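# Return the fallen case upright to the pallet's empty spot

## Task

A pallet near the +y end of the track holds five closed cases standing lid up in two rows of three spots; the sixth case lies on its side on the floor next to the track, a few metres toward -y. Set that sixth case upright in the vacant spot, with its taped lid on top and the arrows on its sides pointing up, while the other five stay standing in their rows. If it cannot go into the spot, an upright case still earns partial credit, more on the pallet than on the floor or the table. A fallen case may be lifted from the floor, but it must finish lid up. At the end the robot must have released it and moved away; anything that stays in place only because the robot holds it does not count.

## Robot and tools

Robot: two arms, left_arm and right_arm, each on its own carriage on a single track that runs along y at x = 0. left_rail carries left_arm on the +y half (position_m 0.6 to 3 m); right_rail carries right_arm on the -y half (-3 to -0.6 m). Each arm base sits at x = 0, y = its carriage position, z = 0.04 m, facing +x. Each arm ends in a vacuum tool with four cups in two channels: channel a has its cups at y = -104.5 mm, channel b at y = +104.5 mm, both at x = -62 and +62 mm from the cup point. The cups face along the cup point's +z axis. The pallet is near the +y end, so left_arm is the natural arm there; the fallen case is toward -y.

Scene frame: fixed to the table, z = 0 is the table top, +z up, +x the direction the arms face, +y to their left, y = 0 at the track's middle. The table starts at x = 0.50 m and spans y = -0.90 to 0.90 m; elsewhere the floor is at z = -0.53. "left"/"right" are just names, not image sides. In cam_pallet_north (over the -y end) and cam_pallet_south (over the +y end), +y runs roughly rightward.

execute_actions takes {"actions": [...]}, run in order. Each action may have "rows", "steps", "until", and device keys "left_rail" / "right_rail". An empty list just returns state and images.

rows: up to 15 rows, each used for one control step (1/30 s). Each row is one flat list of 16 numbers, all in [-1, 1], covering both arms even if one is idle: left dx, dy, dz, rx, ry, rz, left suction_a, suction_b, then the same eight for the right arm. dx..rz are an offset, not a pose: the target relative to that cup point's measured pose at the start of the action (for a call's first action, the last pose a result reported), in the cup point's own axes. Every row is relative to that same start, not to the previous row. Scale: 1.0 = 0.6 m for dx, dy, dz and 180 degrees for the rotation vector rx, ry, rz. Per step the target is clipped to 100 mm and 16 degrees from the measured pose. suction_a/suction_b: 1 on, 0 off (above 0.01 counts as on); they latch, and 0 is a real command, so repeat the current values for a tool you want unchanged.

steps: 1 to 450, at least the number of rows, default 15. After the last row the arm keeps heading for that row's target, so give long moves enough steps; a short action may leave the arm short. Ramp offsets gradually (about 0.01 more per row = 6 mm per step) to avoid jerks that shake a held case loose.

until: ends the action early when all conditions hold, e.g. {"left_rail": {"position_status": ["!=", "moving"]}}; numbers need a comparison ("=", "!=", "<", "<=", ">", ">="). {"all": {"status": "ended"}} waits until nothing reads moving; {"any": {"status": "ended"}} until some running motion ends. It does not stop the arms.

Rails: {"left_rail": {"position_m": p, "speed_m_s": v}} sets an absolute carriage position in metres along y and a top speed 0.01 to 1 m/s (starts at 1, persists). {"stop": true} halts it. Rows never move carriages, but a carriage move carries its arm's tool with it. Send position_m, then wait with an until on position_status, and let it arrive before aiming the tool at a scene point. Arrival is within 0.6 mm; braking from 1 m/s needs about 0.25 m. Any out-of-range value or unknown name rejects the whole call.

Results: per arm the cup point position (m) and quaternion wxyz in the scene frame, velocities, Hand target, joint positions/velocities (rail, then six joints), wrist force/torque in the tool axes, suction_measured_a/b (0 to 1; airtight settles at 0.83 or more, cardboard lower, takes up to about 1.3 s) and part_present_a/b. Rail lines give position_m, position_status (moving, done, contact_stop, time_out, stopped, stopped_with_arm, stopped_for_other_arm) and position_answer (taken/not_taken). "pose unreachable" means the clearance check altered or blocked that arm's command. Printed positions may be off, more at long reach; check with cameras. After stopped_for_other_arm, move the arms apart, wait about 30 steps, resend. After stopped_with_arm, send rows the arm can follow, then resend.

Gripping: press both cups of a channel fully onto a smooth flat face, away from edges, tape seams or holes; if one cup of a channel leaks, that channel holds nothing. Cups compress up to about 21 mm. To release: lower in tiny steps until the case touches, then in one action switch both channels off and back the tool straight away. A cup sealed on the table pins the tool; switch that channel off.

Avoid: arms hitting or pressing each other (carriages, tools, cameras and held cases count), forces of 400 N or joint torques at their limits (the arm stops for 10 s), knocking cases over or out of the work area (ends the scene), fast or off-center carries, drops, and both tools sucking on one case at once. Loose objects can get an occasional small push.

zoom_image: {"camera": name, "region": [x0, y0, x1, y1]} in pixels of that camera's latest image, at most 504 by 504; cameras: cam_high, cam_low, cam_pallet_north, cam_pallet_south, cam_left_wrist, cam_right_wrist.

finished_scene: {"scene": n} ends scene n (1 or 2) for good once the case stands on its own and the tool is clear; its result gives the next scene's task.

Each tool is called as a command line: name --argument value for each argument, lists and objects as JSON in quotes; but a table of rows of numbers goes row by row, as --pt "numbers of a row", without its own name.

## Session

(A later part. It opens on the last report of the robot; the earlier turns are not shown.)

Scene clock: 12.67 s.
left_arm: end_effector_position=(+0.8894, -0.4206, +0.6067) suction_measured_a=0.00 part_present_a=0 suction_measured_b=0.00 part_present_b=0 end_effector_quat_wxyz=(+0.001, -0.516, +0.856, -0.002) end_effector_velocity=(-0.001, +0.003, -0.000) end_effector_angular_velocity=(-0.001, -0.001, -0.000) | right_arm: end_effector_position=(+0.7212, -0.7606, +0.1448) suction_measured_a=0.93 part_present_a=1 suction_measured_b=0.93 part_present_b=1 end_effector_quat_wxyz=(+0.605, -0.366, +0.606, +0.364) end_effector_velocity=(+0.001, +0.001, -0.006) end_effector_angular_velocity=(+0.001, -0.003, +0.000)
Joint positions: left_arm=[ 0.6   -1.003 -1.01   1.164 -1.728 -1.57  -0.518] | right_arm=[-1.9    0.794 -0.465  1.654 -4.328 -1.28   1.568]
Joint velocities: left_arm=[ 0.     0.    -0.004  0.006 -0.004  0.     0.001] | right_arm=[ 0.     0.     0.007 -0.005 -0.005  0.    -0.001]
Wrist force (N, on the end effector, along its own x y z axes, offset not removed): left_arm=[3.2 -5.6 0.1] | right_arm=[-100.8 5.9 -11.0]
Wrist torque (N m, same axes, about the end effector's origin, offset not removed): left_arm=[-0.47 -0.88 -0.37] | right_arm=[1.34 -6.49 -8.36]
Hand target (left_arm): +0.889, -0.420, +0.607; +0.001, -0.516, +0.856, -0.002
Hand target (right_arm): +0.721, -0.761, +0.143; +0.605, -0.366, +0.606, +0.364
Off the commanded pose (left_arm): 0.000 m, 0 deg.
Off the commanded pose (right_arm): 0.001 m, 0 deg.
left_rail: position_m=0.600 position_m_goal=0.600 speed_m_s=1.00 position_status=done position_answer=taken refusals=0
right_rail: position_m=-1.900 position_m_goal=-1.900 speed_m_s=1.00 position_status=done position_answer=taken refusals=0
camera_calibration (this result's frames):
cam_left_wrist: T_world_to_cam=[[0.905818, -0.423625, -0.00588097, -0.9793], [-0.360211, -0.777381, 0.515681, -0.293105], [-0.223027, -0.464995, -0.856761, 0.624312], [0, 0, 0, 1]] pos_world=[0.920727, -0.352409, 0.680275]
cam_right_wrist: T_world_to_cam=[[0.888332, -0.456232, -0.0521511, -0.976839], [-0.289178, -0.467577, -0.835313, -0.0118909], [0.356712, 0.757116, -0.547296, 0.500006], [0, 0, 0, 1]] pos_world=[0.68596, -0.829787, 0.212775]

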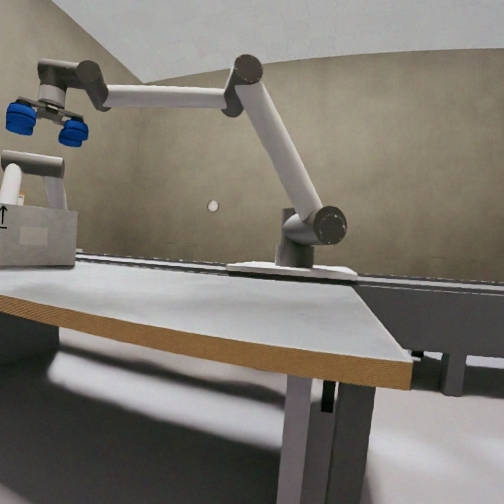

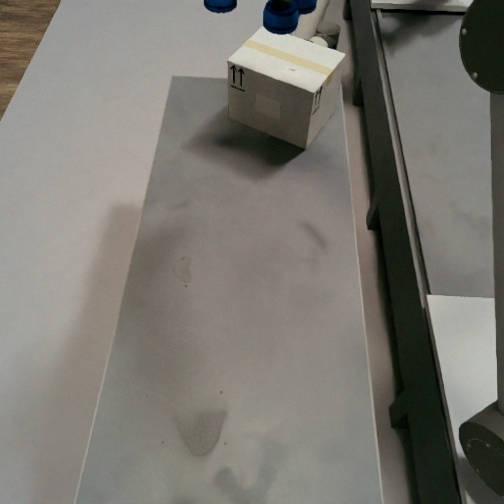

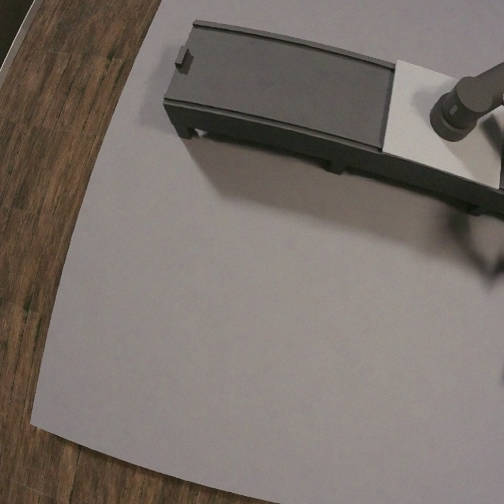

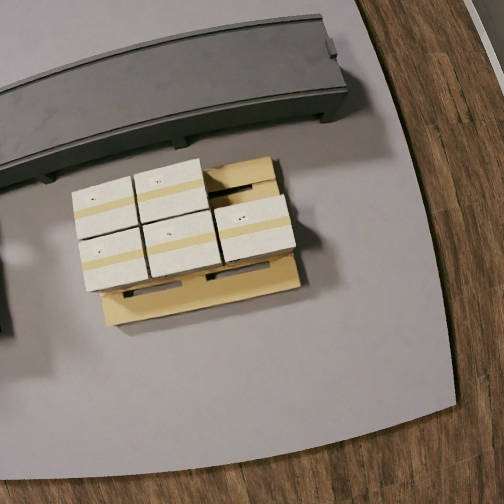

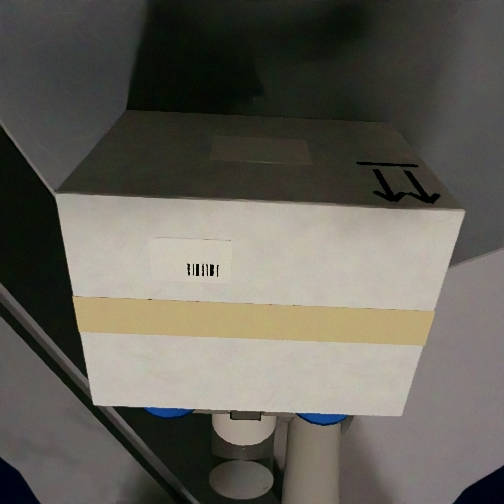

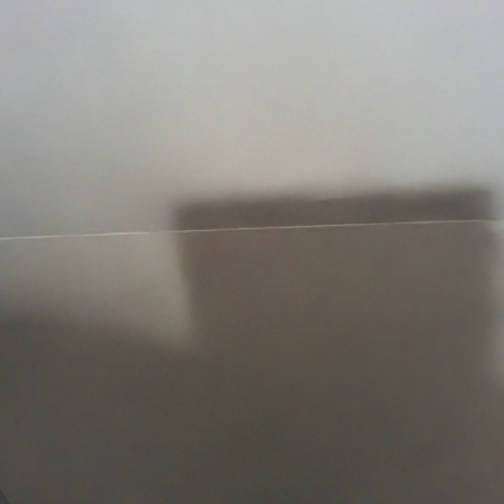

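execute_actions --actions '[{"rows":[[0,0,0,0,0,0,0,0,0,0,0,0,0,0,0,0],[0,0,0,0,0,0,0,0,0,0,-0.004,0,0,0,0,0],[0,0,0,0,0,0,0,0,0,0,-0.008,0,0,0,0,0],[0,0,0,0,0,0,0,0,0,0,-0.013,0,0,0,0,0],[0,0,0,0,0,0,0,0,0,0,-0.018,0,0,0,0,0],[0,0,0,0,0,0,0,0,0,0,-0.024,0,0,0,0,0],[0,0,0,0,0,0,0,0,0,0,-0.03,0,0,0,0,0],[0,0,0,0,0,0,0,0,0,0,-0.036,0,0,0,0,0],[0,0,0,0,0,0,0,0,0,0,-0.045,0,0,0,0,0],[0,0,0,0,0,0,0,0,0,0,-0.06,0,0,0,0,0],[0,0,0,0,0,0,0,0,0,0,-0.08,0,0,0,0,0],[0,0,0,0,0,0,0,0,0,0,-0.1,0,0,0,0,0]],"steps":18},{"right_rail":{"position_m":-2.6},"steps":3}]'

Scene clock: 13.53 s.
left_arm: end_effector_position=(+0.8895, -0.4205, +0.6068) suction_measured_a=0.00 part_present_a=0 suction_measured_b=0.00 part_present_b=0 end_effector_quat_wxyz=(+0.001, -0.516, +0.856, -0.002) end_effector_velocity=(+0.000, -0.000, -0.000) end_effector_angular_velocity=(+0.000, +0.000, +0.000) | right_arm: end_effector_position=(+0.6945, -0.8146, +0.1446) suction_measured_a=0.00 part_present_a=0 suction_measured_b=0.00 part_present_b=0 end_effector_quat_wxyz=(+0.605, -0.366, +0.606, +0.364) end_effector_velocity=(-0.013, -0.144, +0.002) end_effector_angular_velocity=(+0.001, -0.001, +0.001)
Joint positions: left_arm=[ 0.6   -1.003 -1.01   1.164 -1.728 -1.57  -0.518] | right_arm=[-1.904  0.778 -0.488  1.748 -4.399 -1.263  1.568]
Joint velocities: left_arm=[ 0.  0.  0. -0.  0. -0.  0.] | right_arm=[-0.12  -0.008 -0.011  0.045 -0.035  0.009 -0.   ]
Wrist force (N, on the end effector, along its own x y z axes, offset not removed): left_arm=[1.4 -4.6 -0.5] | right_arm=[2.5 3.5 8.1]
Wrist torque (N m, same axes, about the end effector's origin, offset not removed): left_arm=[-0.37 -0.60 -0.65] | right_arm=[0.30 0.11 0.15]
Hand target (left_arm): +0.889, -0.421, +0.607; +0.001, -0.516, +0.856, -0.002
Hand target (right_arm): +0.693, -0.827, +0.145; +0.605, -0.366, +0.606, +0.364
Off the commanded pose (left_arm): 0.000 m, 0 deg.
Off the commanded pose (right_arm): 0.003 m, 0 deg.
left_rail: position_m=0.600 position_m_goal=0.600 speed_m_s=1.00 position_status=done position_answer=taken refusals=0
right_rail: position_m=-1.904 position_m_goal=-2.600 speed_m_s=1.00 position_status=moving position_answer=taken refusals=0
camera_calibration (this result's frames):
cam_left_wrist: T_world_to_cam=[[0.905817, -0.423628, -0.00587133, -0.979334], [-0.360216, -0.777376, 0.515686, -0.293039], [-0.223023, -0.465002, -0.856758, 0.624356], [0, 0, 0, 1]] pos_world=[0.920787, -0.352347, 0.680288]
cam_right_wrist: T_world_to_cam=[[0.888352, -0.456181, -0.0522494, -0.97771], [-0.289307, -0.467728, -0.835184, -0.0450549], [0.356556, 0.757053, -0.547483, 0.550406], [0, 0, 0, 1]] pos_world=[0.659265, -0.883773, 0.212624]

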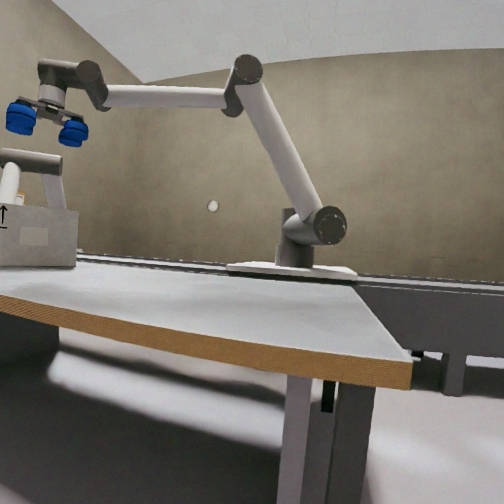

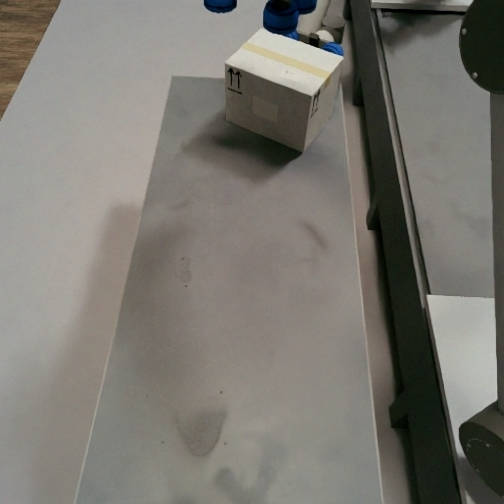

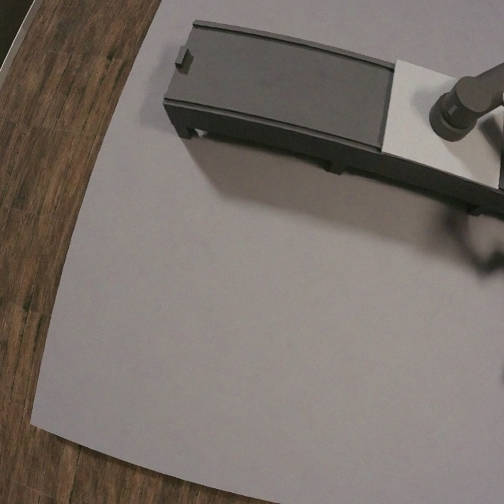

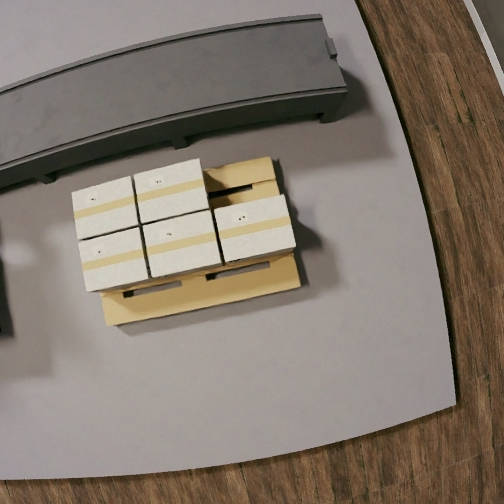

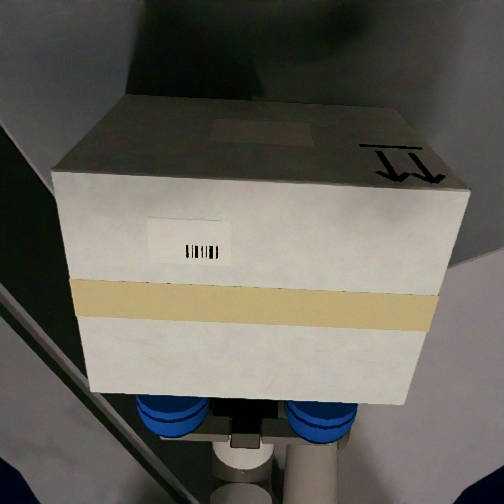

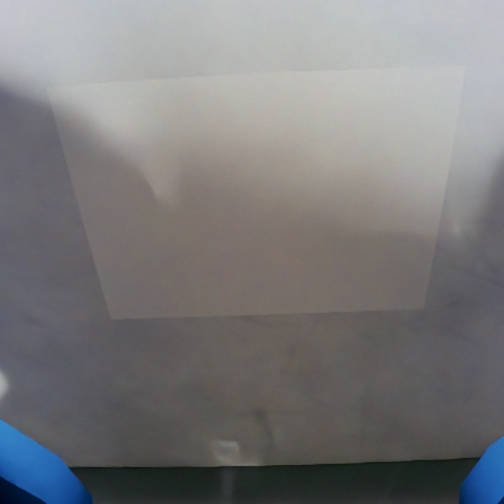

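execute_actions --actions '[{"rows":[[0.01,0,0.01,0,0,0,0,0,0,0,0,0,0,0,0,0],[0.03,0,0.03,0,0,0,0,0,0,0,0,0,0,0,0,0],[0.06,0,0.06,0,0,0,0,0,0,0,0,0,0,0,0,0],[0.385,-0.021,0.525,0,0,0,0,0,0,0,0,0,0,0,0,0]],"steps":40},{"rows":[[0,0,0.005,0,0,0,1,1,0,0,0,0,0,0,0,0],[0,0,0.01,0,0,0,1,1,0,0,0,0,0,0,0,0],[0,0,0.015,0,0,0,1,1,0,0,0,0,0,0,0,0],[0,0,0.02,0,0,0,1,1,0,0,0,0,0,0,0,0],[0,0,0.025,0,0,0,1,1,0,0,0,0,0,0,0,0],[0,0,0.03,0,0,0,1,1,0,0,0,0,0,0,0,0],[0,0,0.035,0,0,0,1,1,0,0,0,0,0,0,0,0],[0,0,0.042,0,0,0,1,1,0,0,0,0,0,0,0,0]],"steps":20}]'

Scene clock: 15.93 s.
left_arm: end_effector_position=(+0.7932, -0.6312, +0.2677) suction_measured_a=0.90 part_present_a=1 suction_measured_b=0.90 part_present_b=1 end_effector_quat_wxyz=(+0.001, -0.516, +0.856, -0.002) end_effector_velocity=(-0.000, +0.000, -0.004) end_effector_angular_velocity=(+0.001, +0.000, -0.000) | right_arm: end_effector_position=(+0.6944, -1.5107, +0.1446) suction_measured_a=0.00 part_present_a=0 suction_measured_b=0.00 part_present_b=0 end_effector_quat_wxyz=(+0.605, -0.366, +0.606, +0.364) end_effector_velocity=(+0.000, -0.000, -0.000) end_effector_angular_velocity=(-0.000, +0.000, +0.000)
Joint positions: left_arm=[ 0.6   -1.137 -0.751  1.188 -2.012 -1.569 -0.651] | right_arm=[-2.6    0.778 -0.488  1.748 -4.399 -1.263  1.568]
Joint velocities: left_arm=[ 0.     0.     0.002  0.002 -0.003  0.     0.   ] | right_arm=[ 0. -0.  0. -0.  0.  0.  0.]
Wrist force (N, on the end effector, along its own x y z axes, offset not removed): left_arm=[1.9 -4.6 -59.6] | right_arm=[-1.4 5.2 3.0]
Wrist torque (N m, same axes, about the end effector's origin, offset not removed): left_arm=[1.28 -1.02 -0.42] | right_arm=[0.69 0.61 0.10]
Hand target (left_arm): +0.793, -0.631, +0.267; +0.001, -0.516, +0.856, -0.002
Hand target (right_arm): +0.694, -1.511, +0.145; +0.605, -0.366, +0.606, +0.364
Off the commanded pose (left_arm): 0.001 m, 0 deg.
Off the commanded pose (right_arm): 0.000 m, 0 deg.
left_rail: position_m=0.600 position_m_goal=0.600 speed_m_s=1.00 position_status=done position_answer=taken refusals=0
right_rail: position_m=-2.600 position_m_goal=-2.600 speed_m_s=1.00 position_status=done position_answer=taken refusals=0
camera_calibration (this result's frames):
cam_left_wrist: T_world_to_cam=[[0.90582, -0.423628, -0.00551053, -0.98345], [-0.360349, -0.777225, 0.51582, -0.316527], [-0.222799, -0.465254, -0.856679, 0.214011], [0, 0, 0, 1]] pos_world=[0.824449, -0.563059, 0.341191]
cam_right_wrist: T_world_to_cam=[[0.888383, -0.456121, -0.0522433, -1.29514], [-0.289264, -0.467736, -0.835194, -0.370677], [0.356514, 0.757085, -0.547468, 1.07748], [0, 0, 0, 1]] pos_world=[0.659224, -1.57987, 0.212636]

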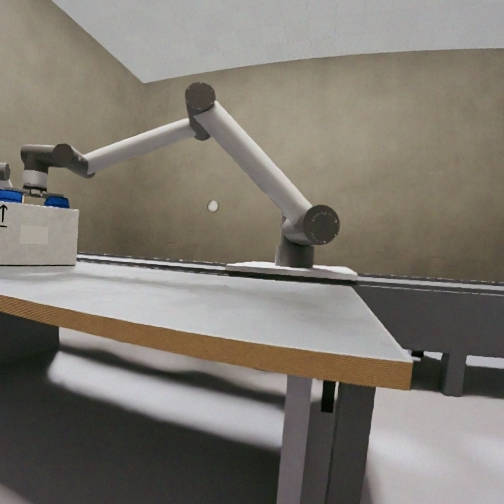

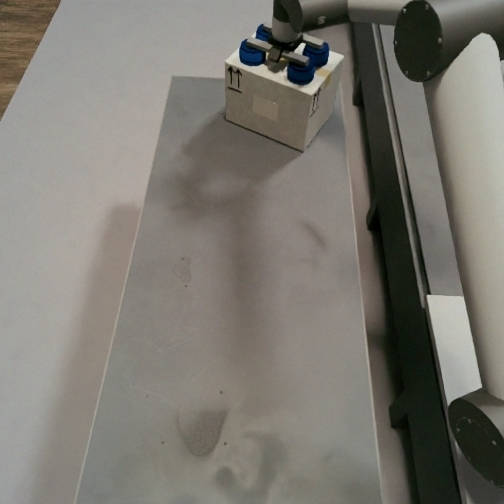

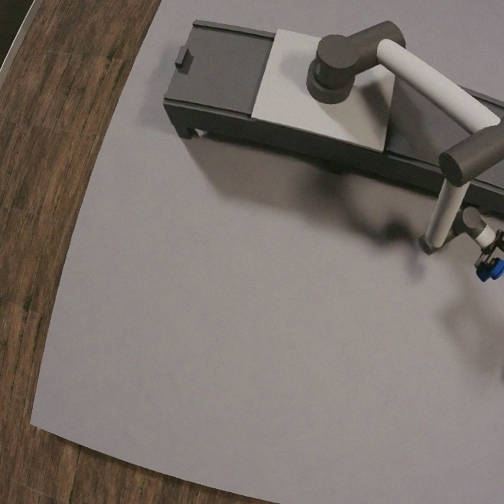

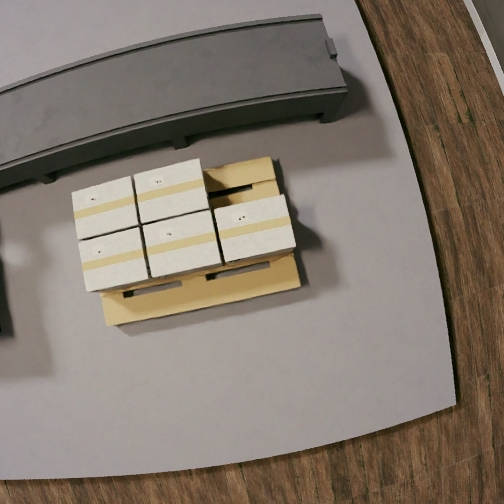

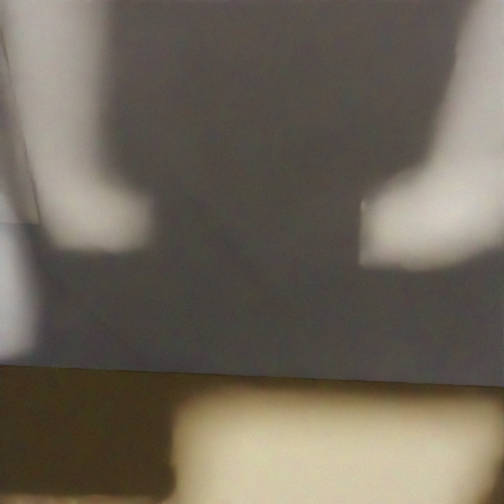

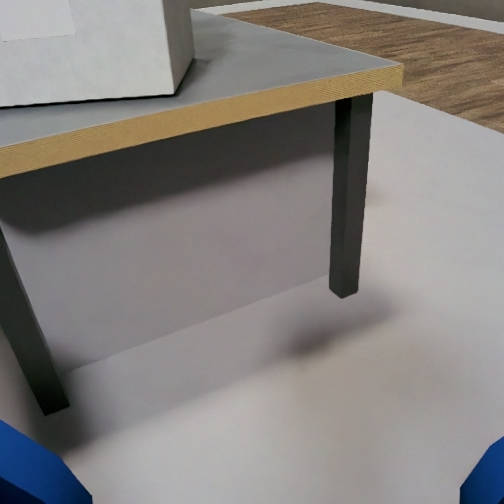

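execute_actions --actions '[{"rows":[[0,0,-0.01,0,0,0,1,1,0,0,0,0,0,0,0,0],[0,0,-0.03,0,0,0,1,1,0,0,0,0,0,0,0,0],[0,0,-0.06,0,0,0,1,1,0,0,0,0,0,0,0,0],[0,0,-0.1,0,0,0,1,1,0,0,0,0,0,0,0,0],[0,0,-0.12,0,0,0,1,1,0,0,0,0,0,0,0,0]],"steps":8},{"left_rail":{"position_m":3.0},"rows":[[-0.01,0.01,-0.08,0,0,0.005,1,1,0,0,0,0,0,0,0,0],[-0.03,0.02,-0.08,0,0,0.015,1,1,0,0,0,0,0,0,0,0],[-0.06,0.04,-0.08,0,0,0.03,1,1,0,0,0,0,0,0,0,0],[-0.1,0.07,-0.08,0,0,0.05,1,1,0,0,0,0,0,0,0,0],[-0.698,0.463,-0.08,0,0,0.337,1,1,0,0,0,0,0,0,0,0]],"steps":45},{"rows":[[0.005,0.03,0,0,0,0,1,1,0,0,0,0,0,0,0,0],[0.01,0.07,0,0,0,0,1,1,0,0,0,0,0,0,0,0],[0.02,0.12,0,0,0,0,1,1,0,0,0,0,0,0,0,0],[0.12,0.862,0.1,0,0,0,1,1,0,0,0,0,0,0,0,0]],"steps":46}]'

Scene clock: 19.47 s.
left_arm: end_effector_position=(+0.6587, +2.7819, +0.2997) suction_measured_a=0.94 part_present_a=1 suction_measured_b=0.94 part_present_b=1 end_effector_quat_wxyz=(+0.002, -0.014, +1.000, -0.002) end_effector_velocity=(-0.000, +0.006, +0.000) end_effector_angular_velocity=(-0.000, +0.000, -0.001) | right_arm: end_effector_position=(+0.6944, -1.5107, +0.1446) suction_measured_a=0.00 part_present_a=0 suction_measured_b=0.00 part_present_b=0 end_effector_quat_wxyz=(+0.605, -0.366, +0.606, +0.364) end_effector_velocity=(+0.000, -0.000, -0.000) end_effector_angular_velocity=(-0.000, +0.000, +0.000)
Joint positions: left_arm=[ 3.    -0.613 -1.54   2.397 -2.433 -1.572  0.93 ] | right_arm=[-2.6    0.778 -0.488  1.748 -4.399 -1.263  1.568]
Joint velocities: left_arm=[ 0.     0.007 -0.003  0.003 -0.    -0.     0.009] | right_arm=[ 0. -0.  0. -0.  0.  0.  0.]
Wrist force (N, on the end effector, along its own x y z axes, offset not removed): left_arm=[4.2 -4.5 -60.5] | right_arm=[-1.9 0.5 -1.1]
Wrist torque (N m, same axes, about the end effector's origin, offset not removed): left_arm=[1.47 -1.10 -0.43] | right_arm=[0.04 0.75 0.09]
Hand target (left_arm): +0.659, +2.783, +0.300; +0.002, -0.014, +1.000, -0.002
Hand target (right_arm): +0.694, -1.511, +0.145; +0.605, -0.366, +0.606, +0.364
Off the commanded pose (left_arm): 0.001 m, 0 deg.
Off the commanded pose (right_arm): 0.000 m, 0 deg.
left_rail: position_m=3.000 position_m_goal=3.000 speed_m_s=1.00 position_status=done position_answer=taken refusals=0
right_rail: position_m=-2.600 position_m_goal=-2.600 speed_m_s=1.00 position_status=done position_answer=taken refusals=0
camera_calibration (this result's frames):
cam_left_wrist: T_world_to_cam=[[0.0752539, -0.99715, -0.00531866, 2.72694], [-0.856241, -0.0673515, 0.512167, 0.624239], [-0.511066, -0.0339885, -0.858869, 0.790246], [0, 0, 0, 1]] pos_world=[0.733154, 2.78807, 0.373507]
cam_right_wrist: T_world_to_cam=[[0.888383, -0.456121, -0.052243, -1.29514], [-0.289264, -0.467735, -0.835195, -0.370677], [0.356514, 0.757085, -0.547468, 1.07748], [0, 0, 0, 1]] pos_world=[0.659224, -1.57987, 0.212636]

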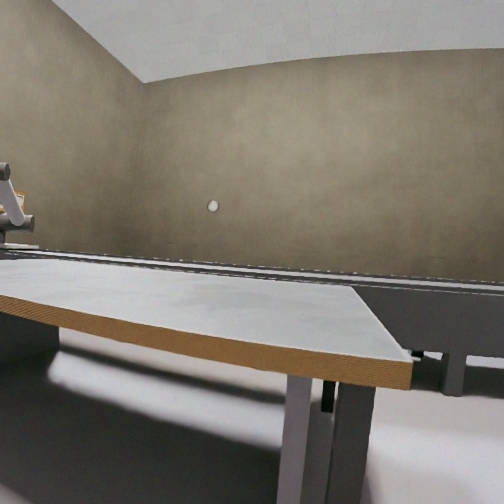

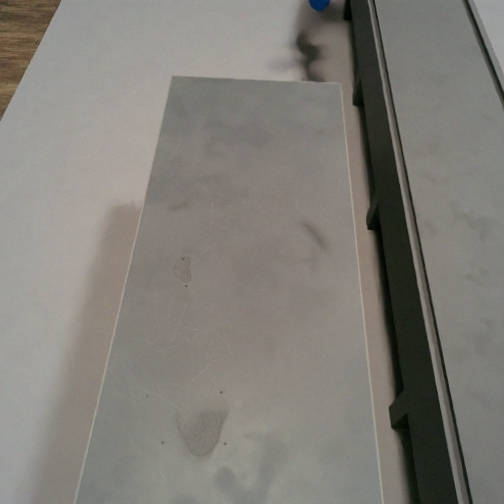

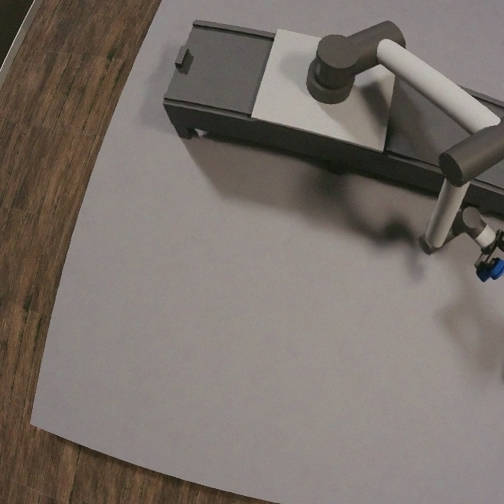

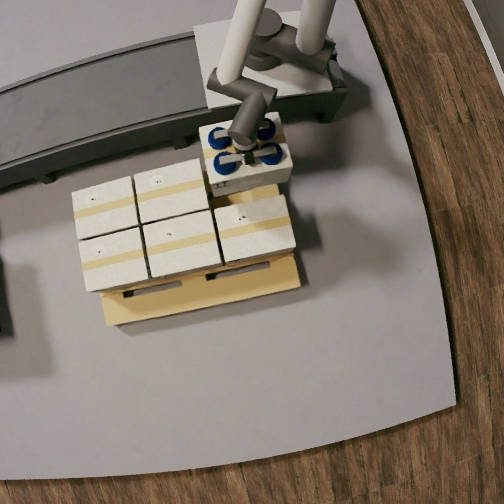

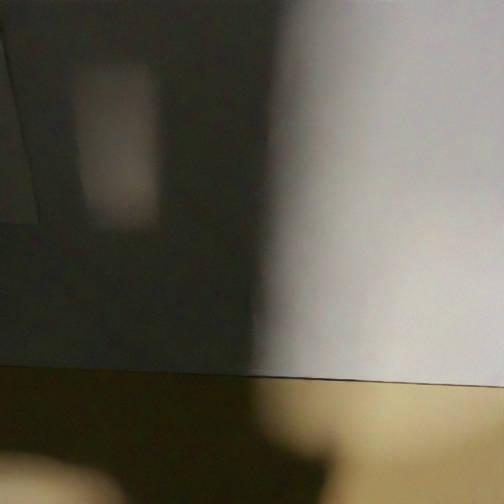

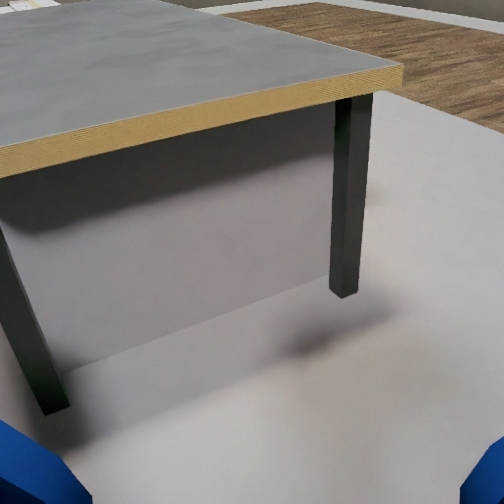

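execute_actions --actions '[{"rows":[[0,0,0.01,0,0,0,1,1,0,0,0,0,0,0,0,0],[0,0,0.03,0,0,0,1,1,0,0,0,0,0,0,0,0],[0,0,0.06,0,0,0,1,1,0,0,0,0,0,0,0,0],[0,0,0.1,0,0,0,1,1,0,0,0,0,0,0,0,0],[-0.015,-0.012,0.65,0,0,0,1,1,0,0,0,0,0,0,0,0]],"steps":38}]'

zoom_image --camera "cam_pallet_south" --region '[130,110,310,290]'

Scene clock: 20.83 s.
left_arm: end_effector_position=(+0.6683, +2.7736, -0.0884) suction_measured_a=0.94 part_present_a=1 suction_measured_b=0.94 part_present_b=1 end_effector_quat_wxyz=(+0.001, -0.014, +1.000, -0.002) end_effector_velocity=(+0.007, -0.003, -0.018) end_effector_angular_velocity=(-0.005, -0.009, +0.000) | right_arm: end_effector_position=(+0.6944, -1.5107, +0.1446) suction_measured_a=0.00 part_present_a=0 suction_measured_b=0.00 part_present_b=0 end_effector_quat_wxyz=(+0.605, -0.366, +0.606, +0.364) end_effector_velocity=(+0.000, +0.000, +0.000) end_effector_angular_velocity=(+0.000, -0.000, -0.000)
Joint positions: left_arm=[ 3.    -0.615 -0.854  2.494 -3.215 -1.572  0.928] | right_arm=[-2.6    0.778 -0.488  1.748 -4.399 -1.263  1.568]
Joint velocities: left_arm=[ 0.     0.002  0.037 -0.011 -0.036  0.001  0.002] | right_arm=[ 0.  0. -0.  0. -0. -0.  0.]
Wrist force (N, on the end effector, along its own x y z axes, offset not removed): left_arm=[2.7 -1.4 -56.8] | right_arm=[-1.3 3.4 2.4]
Wrist torque (N m, same axes, about the end effector's origin, offset not removed): left_arm=[1.83 -1.50 -0.34] | right_arm=[0.42 0.67 0.05]
Hand target (left_arm): +0.669, +2.773, -0.090; +0.002, -0.014, +1.000, -0.002
Hand target (right_arm): +0.694, -1.511, +0.145; +0.605, -0.366, +0.606, +0.364
Off the commanded pose (left_arm): 0.002 m, 0 deg.
Off the commanded pose (right_arm): 0.000 m, 0 deg.
left_rail: position_m=3.000 position_m_goal=3.000 speed_m_s=1.00 position_status=done position_answer=taken refusals=0
right_rail: position_m=-2.600 position_m_goal=-2.600 speed_m_s=1.00 position_status=done position_answer=taken refusals=0
camera_calibration (this result's frames):
cam_left_wrist: T_world_to_cam=[[0.0752386, -0.997148, -0.00594437, 2.71586], [-0.855741, -0.0676269, 0.512966, 0.831097], [-0.511905, -0.033508, -0.858388, 0.460786], [0, 0, 0, 1]] pos_world=[0.742745, 2.77976, -0.0146479]
cam_right_wrist: T_world_to_cam=[[0.888383, -0.456121, -0.052243, -1.29514], [-0.289264, -0.467736, -0.835195, -0.370677], [0.356514, 0.757085, -0.547468, 1.07748], [0, 0, 0, 1]] pos_world=[0.659224, -1.57987, 0.212636]

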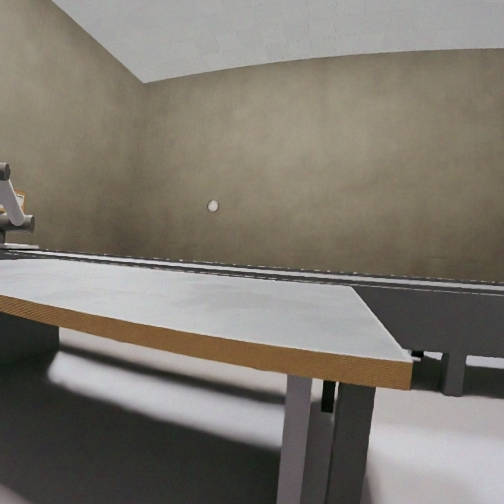

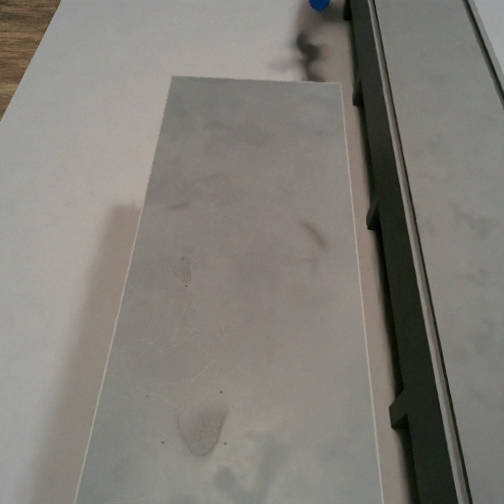

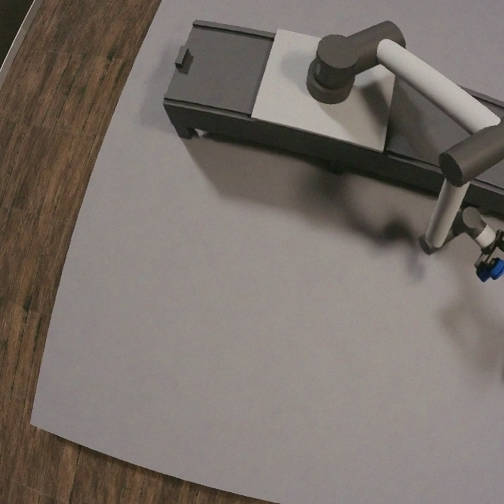

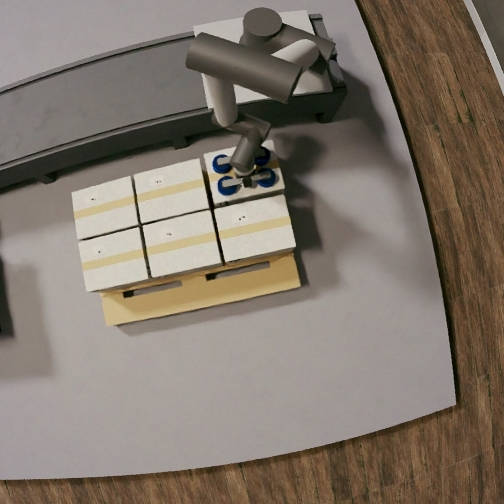

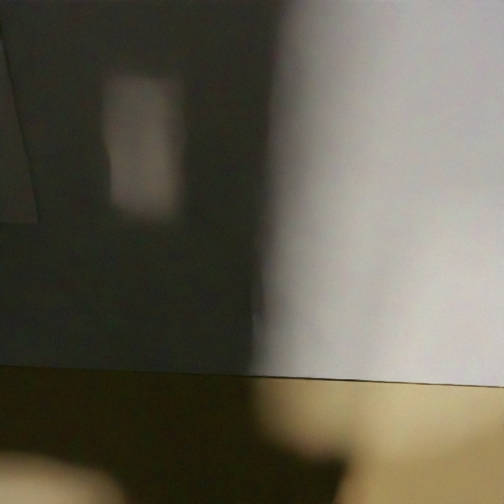

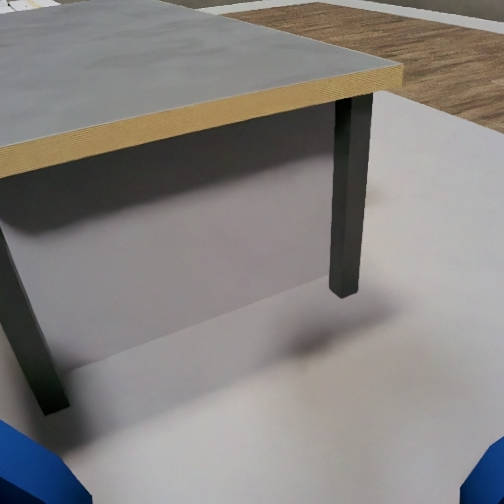

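Region (130, 110, 310, 290) of cam_pallet_south's 504x504 image, scaled by 2.800, with more detail than that image has.

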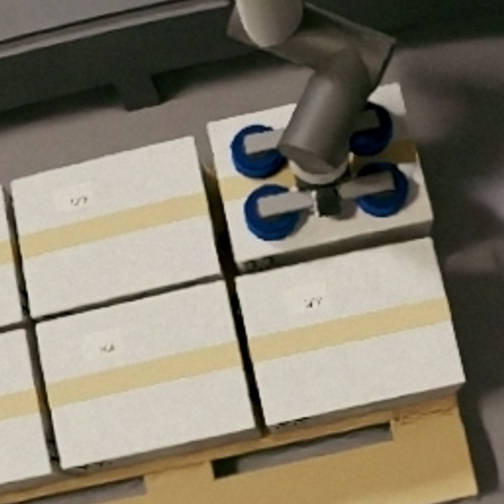

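Consistent. Shift in by 1 cm each and lower.

execute_actions --actions '[{"rows":[[-0.004,-0.003,0.006,0,0,0,1,1,0,0,0,0,0,0,0,0],[-0.008,-0.007,0.012,0,0,0,1,1,0,0,0,0,0,0,0,0],[-0.012,-0.011,0.018,0,0,0,1,1,0,0,0,0,0,0,0,0],[-0.016,-0.014,0.024,0,0,0,1,1,0,0,0,0,0,0,0,0],[-0.016,-0.014,0.03,0,0,0,1,1,0,0,0,0,0,0,0,0],[-0.016,-0.014,0.036,0,0,0,1,1,0,0,0,0,0,0,0,0],[-0.016,-0.014,0.042,0,0,0,1,1,0,0,0,0,0,0,0,0],[-0.016,-0.014,0.046,0,0,0,1,1,0,0,0,0,0,0,0,0]],"steps":16}]'

zoom_image --camera "cam_pallet_south" --region '[130,110,310,290]'

Scene clock: 21.50 s.
left_arm: end_effector_position=(+0.6779, +2.7656, -0.1147) suction_measured_a=0.94 part_present_a=1 suction_measured_b=0.94 part_present_b=1 end_effector_quat_wxyz=(+0.001, -0.014, +1.000, -0.002) end_effector_velocity=(+0.002, -0.002, -0.012) end_effector_angular_velocity=(-0.000, -0.000, -0.000) | right_arm: end_effector_position=(+0.6944, -1.5107, +0.1446) suction_measured_a=0.00 part_present_a=0 suction_measured_b=0.00 part_present_b=0 end_effector_quat_wxyz=(+0.605, -0.366, +0.606, +0.364) end_effector_velocity=(-0.000, +0.000, +0.000) end_effector_angular_velocity=(+0.000, -0.000, +0.000)
Joint positions: left_arm=[ 3.    -0.617 -0.806  2.471 -3.24  -1.572  0.927] | right_arm=[-2.6    0.778 -0.488  1.748 -4.399 -1.263  1.568]
Joint velocities: left_arm=[ 0.    -0.     0.021 -0.007 -0.015 -0.    -0.   ] | right_arm=[ 0.  0. -0.  0.  0. -0. -0.]
Wrist force (N, on the end effector, along its own x y z axes, offset not removed): left_arm=[3.0 -5.5 -60.5] | right_arm=[0.2 -0.6 3.7]
Wrist torque (N m, same axes, about the end effector's origin, offset not removed): left_arm=[1.06 -1.41 -0.34] | right_arm=[-0.06 0.37 0.05]
Hand target (left_arm): +0.678, +2.765, -0.116; +0.001, -0.014, +1.000, -0.002
Hand target (right_arm): +0.694, -1.511, +0.145; +0.605, -0.366, +0.606, +0.364
Off the commanded pose (left_arm): 0.001 m, 0 deg.
Off the commanded pose (right_arm): 0.000 m, 0 deg.
left_rail: position_m=3.000 position_m_goal=3.000 speed_m_s=1.00 position_status=done position_answer=taken refusals=0
right_rail: position_m=-2.600 position_m_goal=-2.600 speed_m_s=1.00 position_status=done position_answer=taken refusals=0
camera_calibration (this result's frames):
cam_left_wrist: T_world_to_cam=[[0.0752719, -0.997145, -0.00606572, 2.70698], [-0.855719, -0.0677167, 0.51299, 0.852493], [-0.511936, -0.0334232, -0.858373, 0.442667], [0, 0, 0, 1]] pos_world=[0.752352, 2.77177, -0.040928]
cam_right_wrist: T_world_to_cam=[[0.888383, -0.456121, -0.0522431, -1.29514], [-0.289264, -0.467736, -0.835194, -0.370677], [0.356514, 0.757085, -0.547468, 1.07748], [0, 0, 0, 1]] pos_world=[0.659224, -1.57987, 0.212636]

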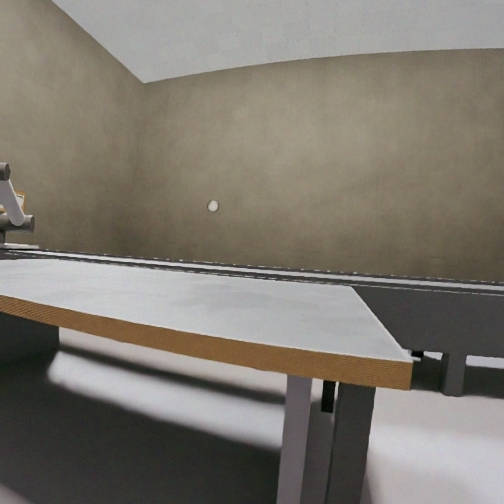

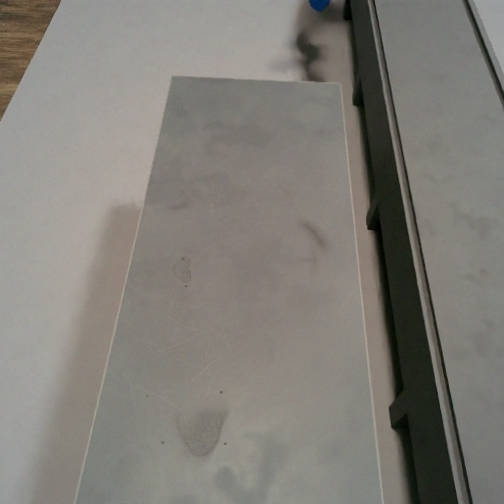

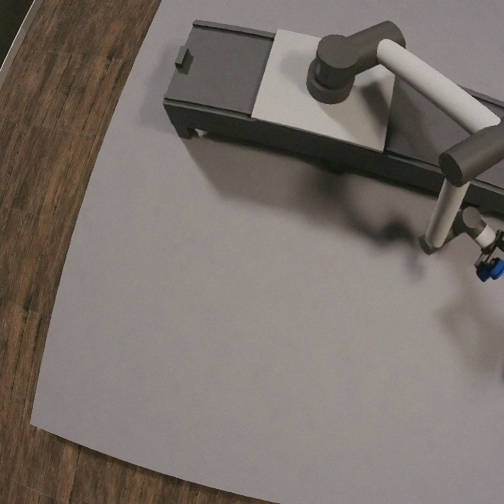

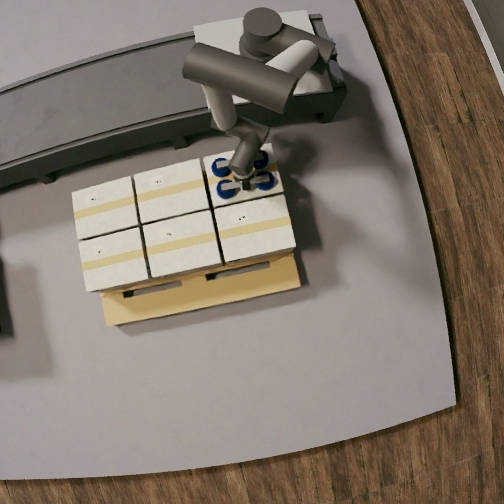

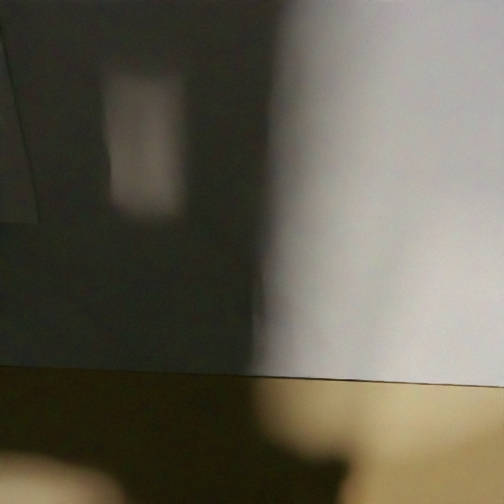

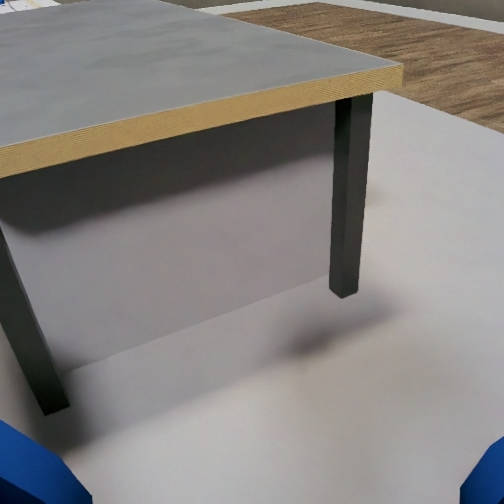

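Region (130, 110, 310, 290) of cam_pallet_south's 504x504 image, scaled by 2.800, with more detail than that image has.

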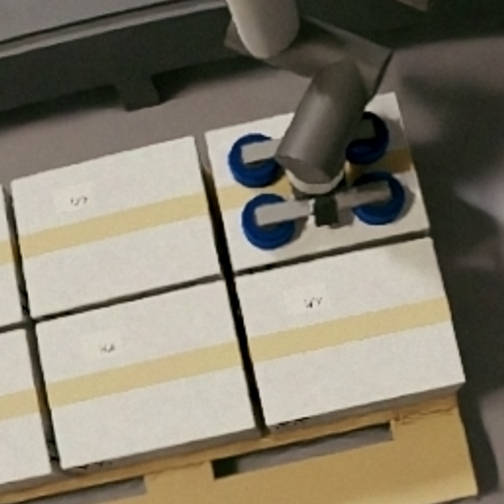

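Well aligned. Small lowering steps.

execute_actions --actions '[{"rows":[[0,0,0.005,0,0,0,1,1,0,0,0,0,0,0,0,0],[0,0,0.008,0,0,0,1,1,0,0,0,0,0,0,0,0],[0,0,0.011,0,0,0,1,1,0,0,0,0,0,0,0,0]],"steps":10}]'

Scene clock: 21.87 s.
left_arm: end_effector_position=(+0.6779, +2.7656, -0.1206) suction_measured_a=0.94 part_present_a=1 suction_measured_b=0.94 part_present_b=1 end_effector_quat_wxyz=(+0.001, -0.014, +1.000, -0.001) end_effector_velocity=(-0.000, +0.000, -0.006) end_effector_angular_velocity=(-0.000, -0.000, +0.000) | right_arm: end_effector_position=(+0.6944, -1.5107, +0.1446) suction_measured_a=0.00 part_present_a=0 suction_measured_b=0.00 part_present_b=0 end_effector_quat_wxyz=(+0.605, -0.366, +0.606, +0.364) end_effector_velocity=(+0.000, +0.000, +0.000) end_effector_angular_velocity=(+0.000, -0.000, -0.000)
Joint positions: left_arm=[ 3.    -0.617 -0.795  2.47  -3.249 -1.572  0.927] | right_arm=[-2.6    0.778 -0.488  1.748 -4.399 -1.263  1.568]
Joint velocities: left_arm=[ 0.     0.     0.011 -0.002 -0.01   0.    -0.   ] | right_arm=[ 0. -0. -0.  0. -0.  0.  0.]
Wrist force (N, on the end effector, along its own x y z axes, offset not removed): left_arm=[3.2 -8.9 -56.5] | right_arm=[1.5 -0.5 4.3]
Wrist torque (N m, same axes, about the end effector's origin, offset not removed): left_arm=[0.76 -1.34 -0.50] | right_arm=[-0.14 0.35 0.18]
Hand target (left_arm): +0.678, +2.766, -0.121; +0.001, -0.014, +1.000, -0.002
Hand target (right_arm): +0.694, -1.511, +0.145; +0.605, -0.366, +0.606, +0.364
Off the commanded pose (left_arm): 0.001 m, 0 deg.
Off the commanded pose (right_arm): 0.000 m, 0 deg.
left_rail: position_m=3.000 position_m_goal=3.000 speed_m_s=1.00 position_status=done position_answer=taken refusals=0
right_rail: position_m=-2.600 position_m_goal=-2.600 speed_m_s=1.00 position_status=done position_answer=taken refusals=0
camera_calibration (this result's frames):
cam_left_wrist: T_world_to_cam=[[0.075268, -0.997145, -0.00609335, 2.70692], [-0.855702, -0.0677264, 0.513019, 0.855567], [-0.511966, -0.0333998, -0.858356, 0.437523], [0, 0, 0, 1]] pos_world=[0.752362, 2.77175, -0.0468772]
cam_right_wrist: T_world_to_cam=[[0.888383, -0.456121, -0.0522433, -1.29514], [-0.289264, -0.467736, -0.835194, -0.370677], [0.356514, 0.757085, -0.547468, 1.07748], [0, 0, 0, 1]] pos_world=[0.659224, -1.57987, 0.212636]

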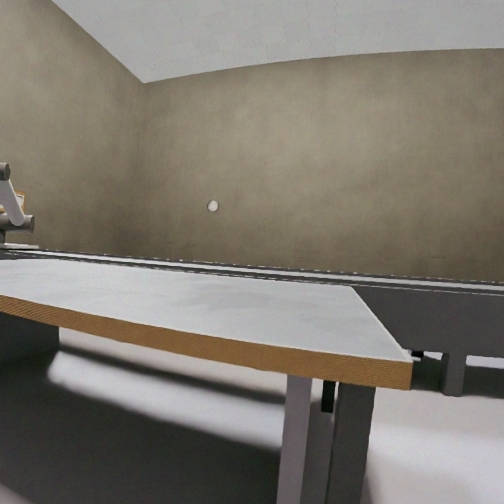

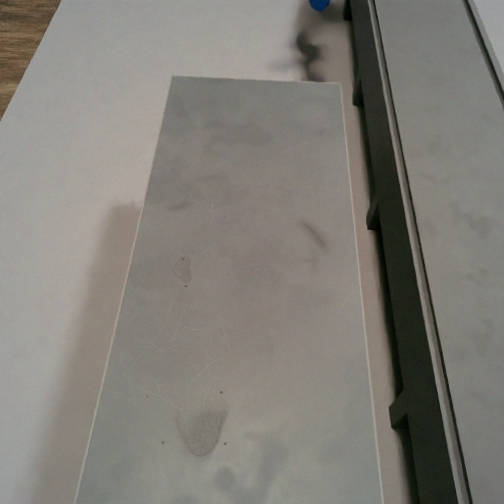

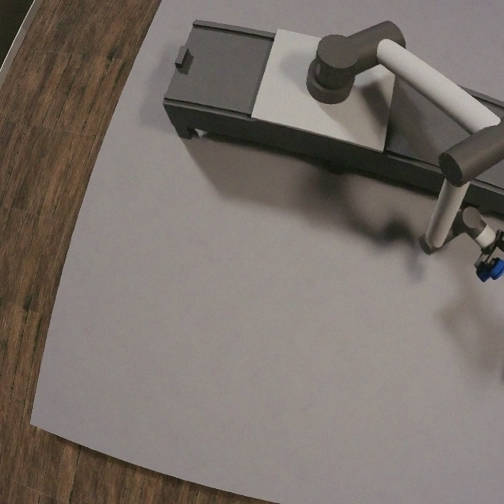

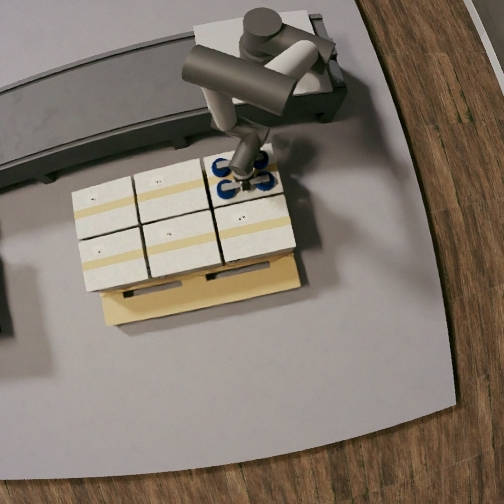

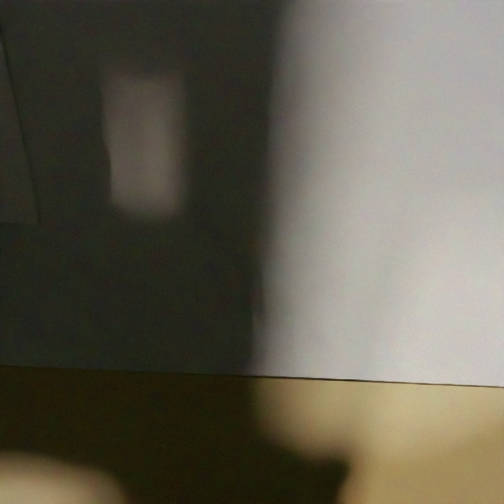

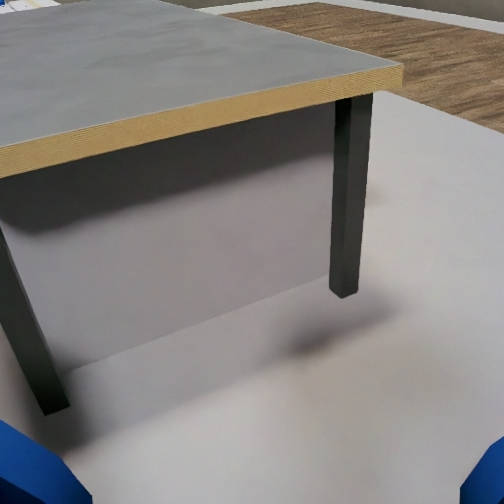

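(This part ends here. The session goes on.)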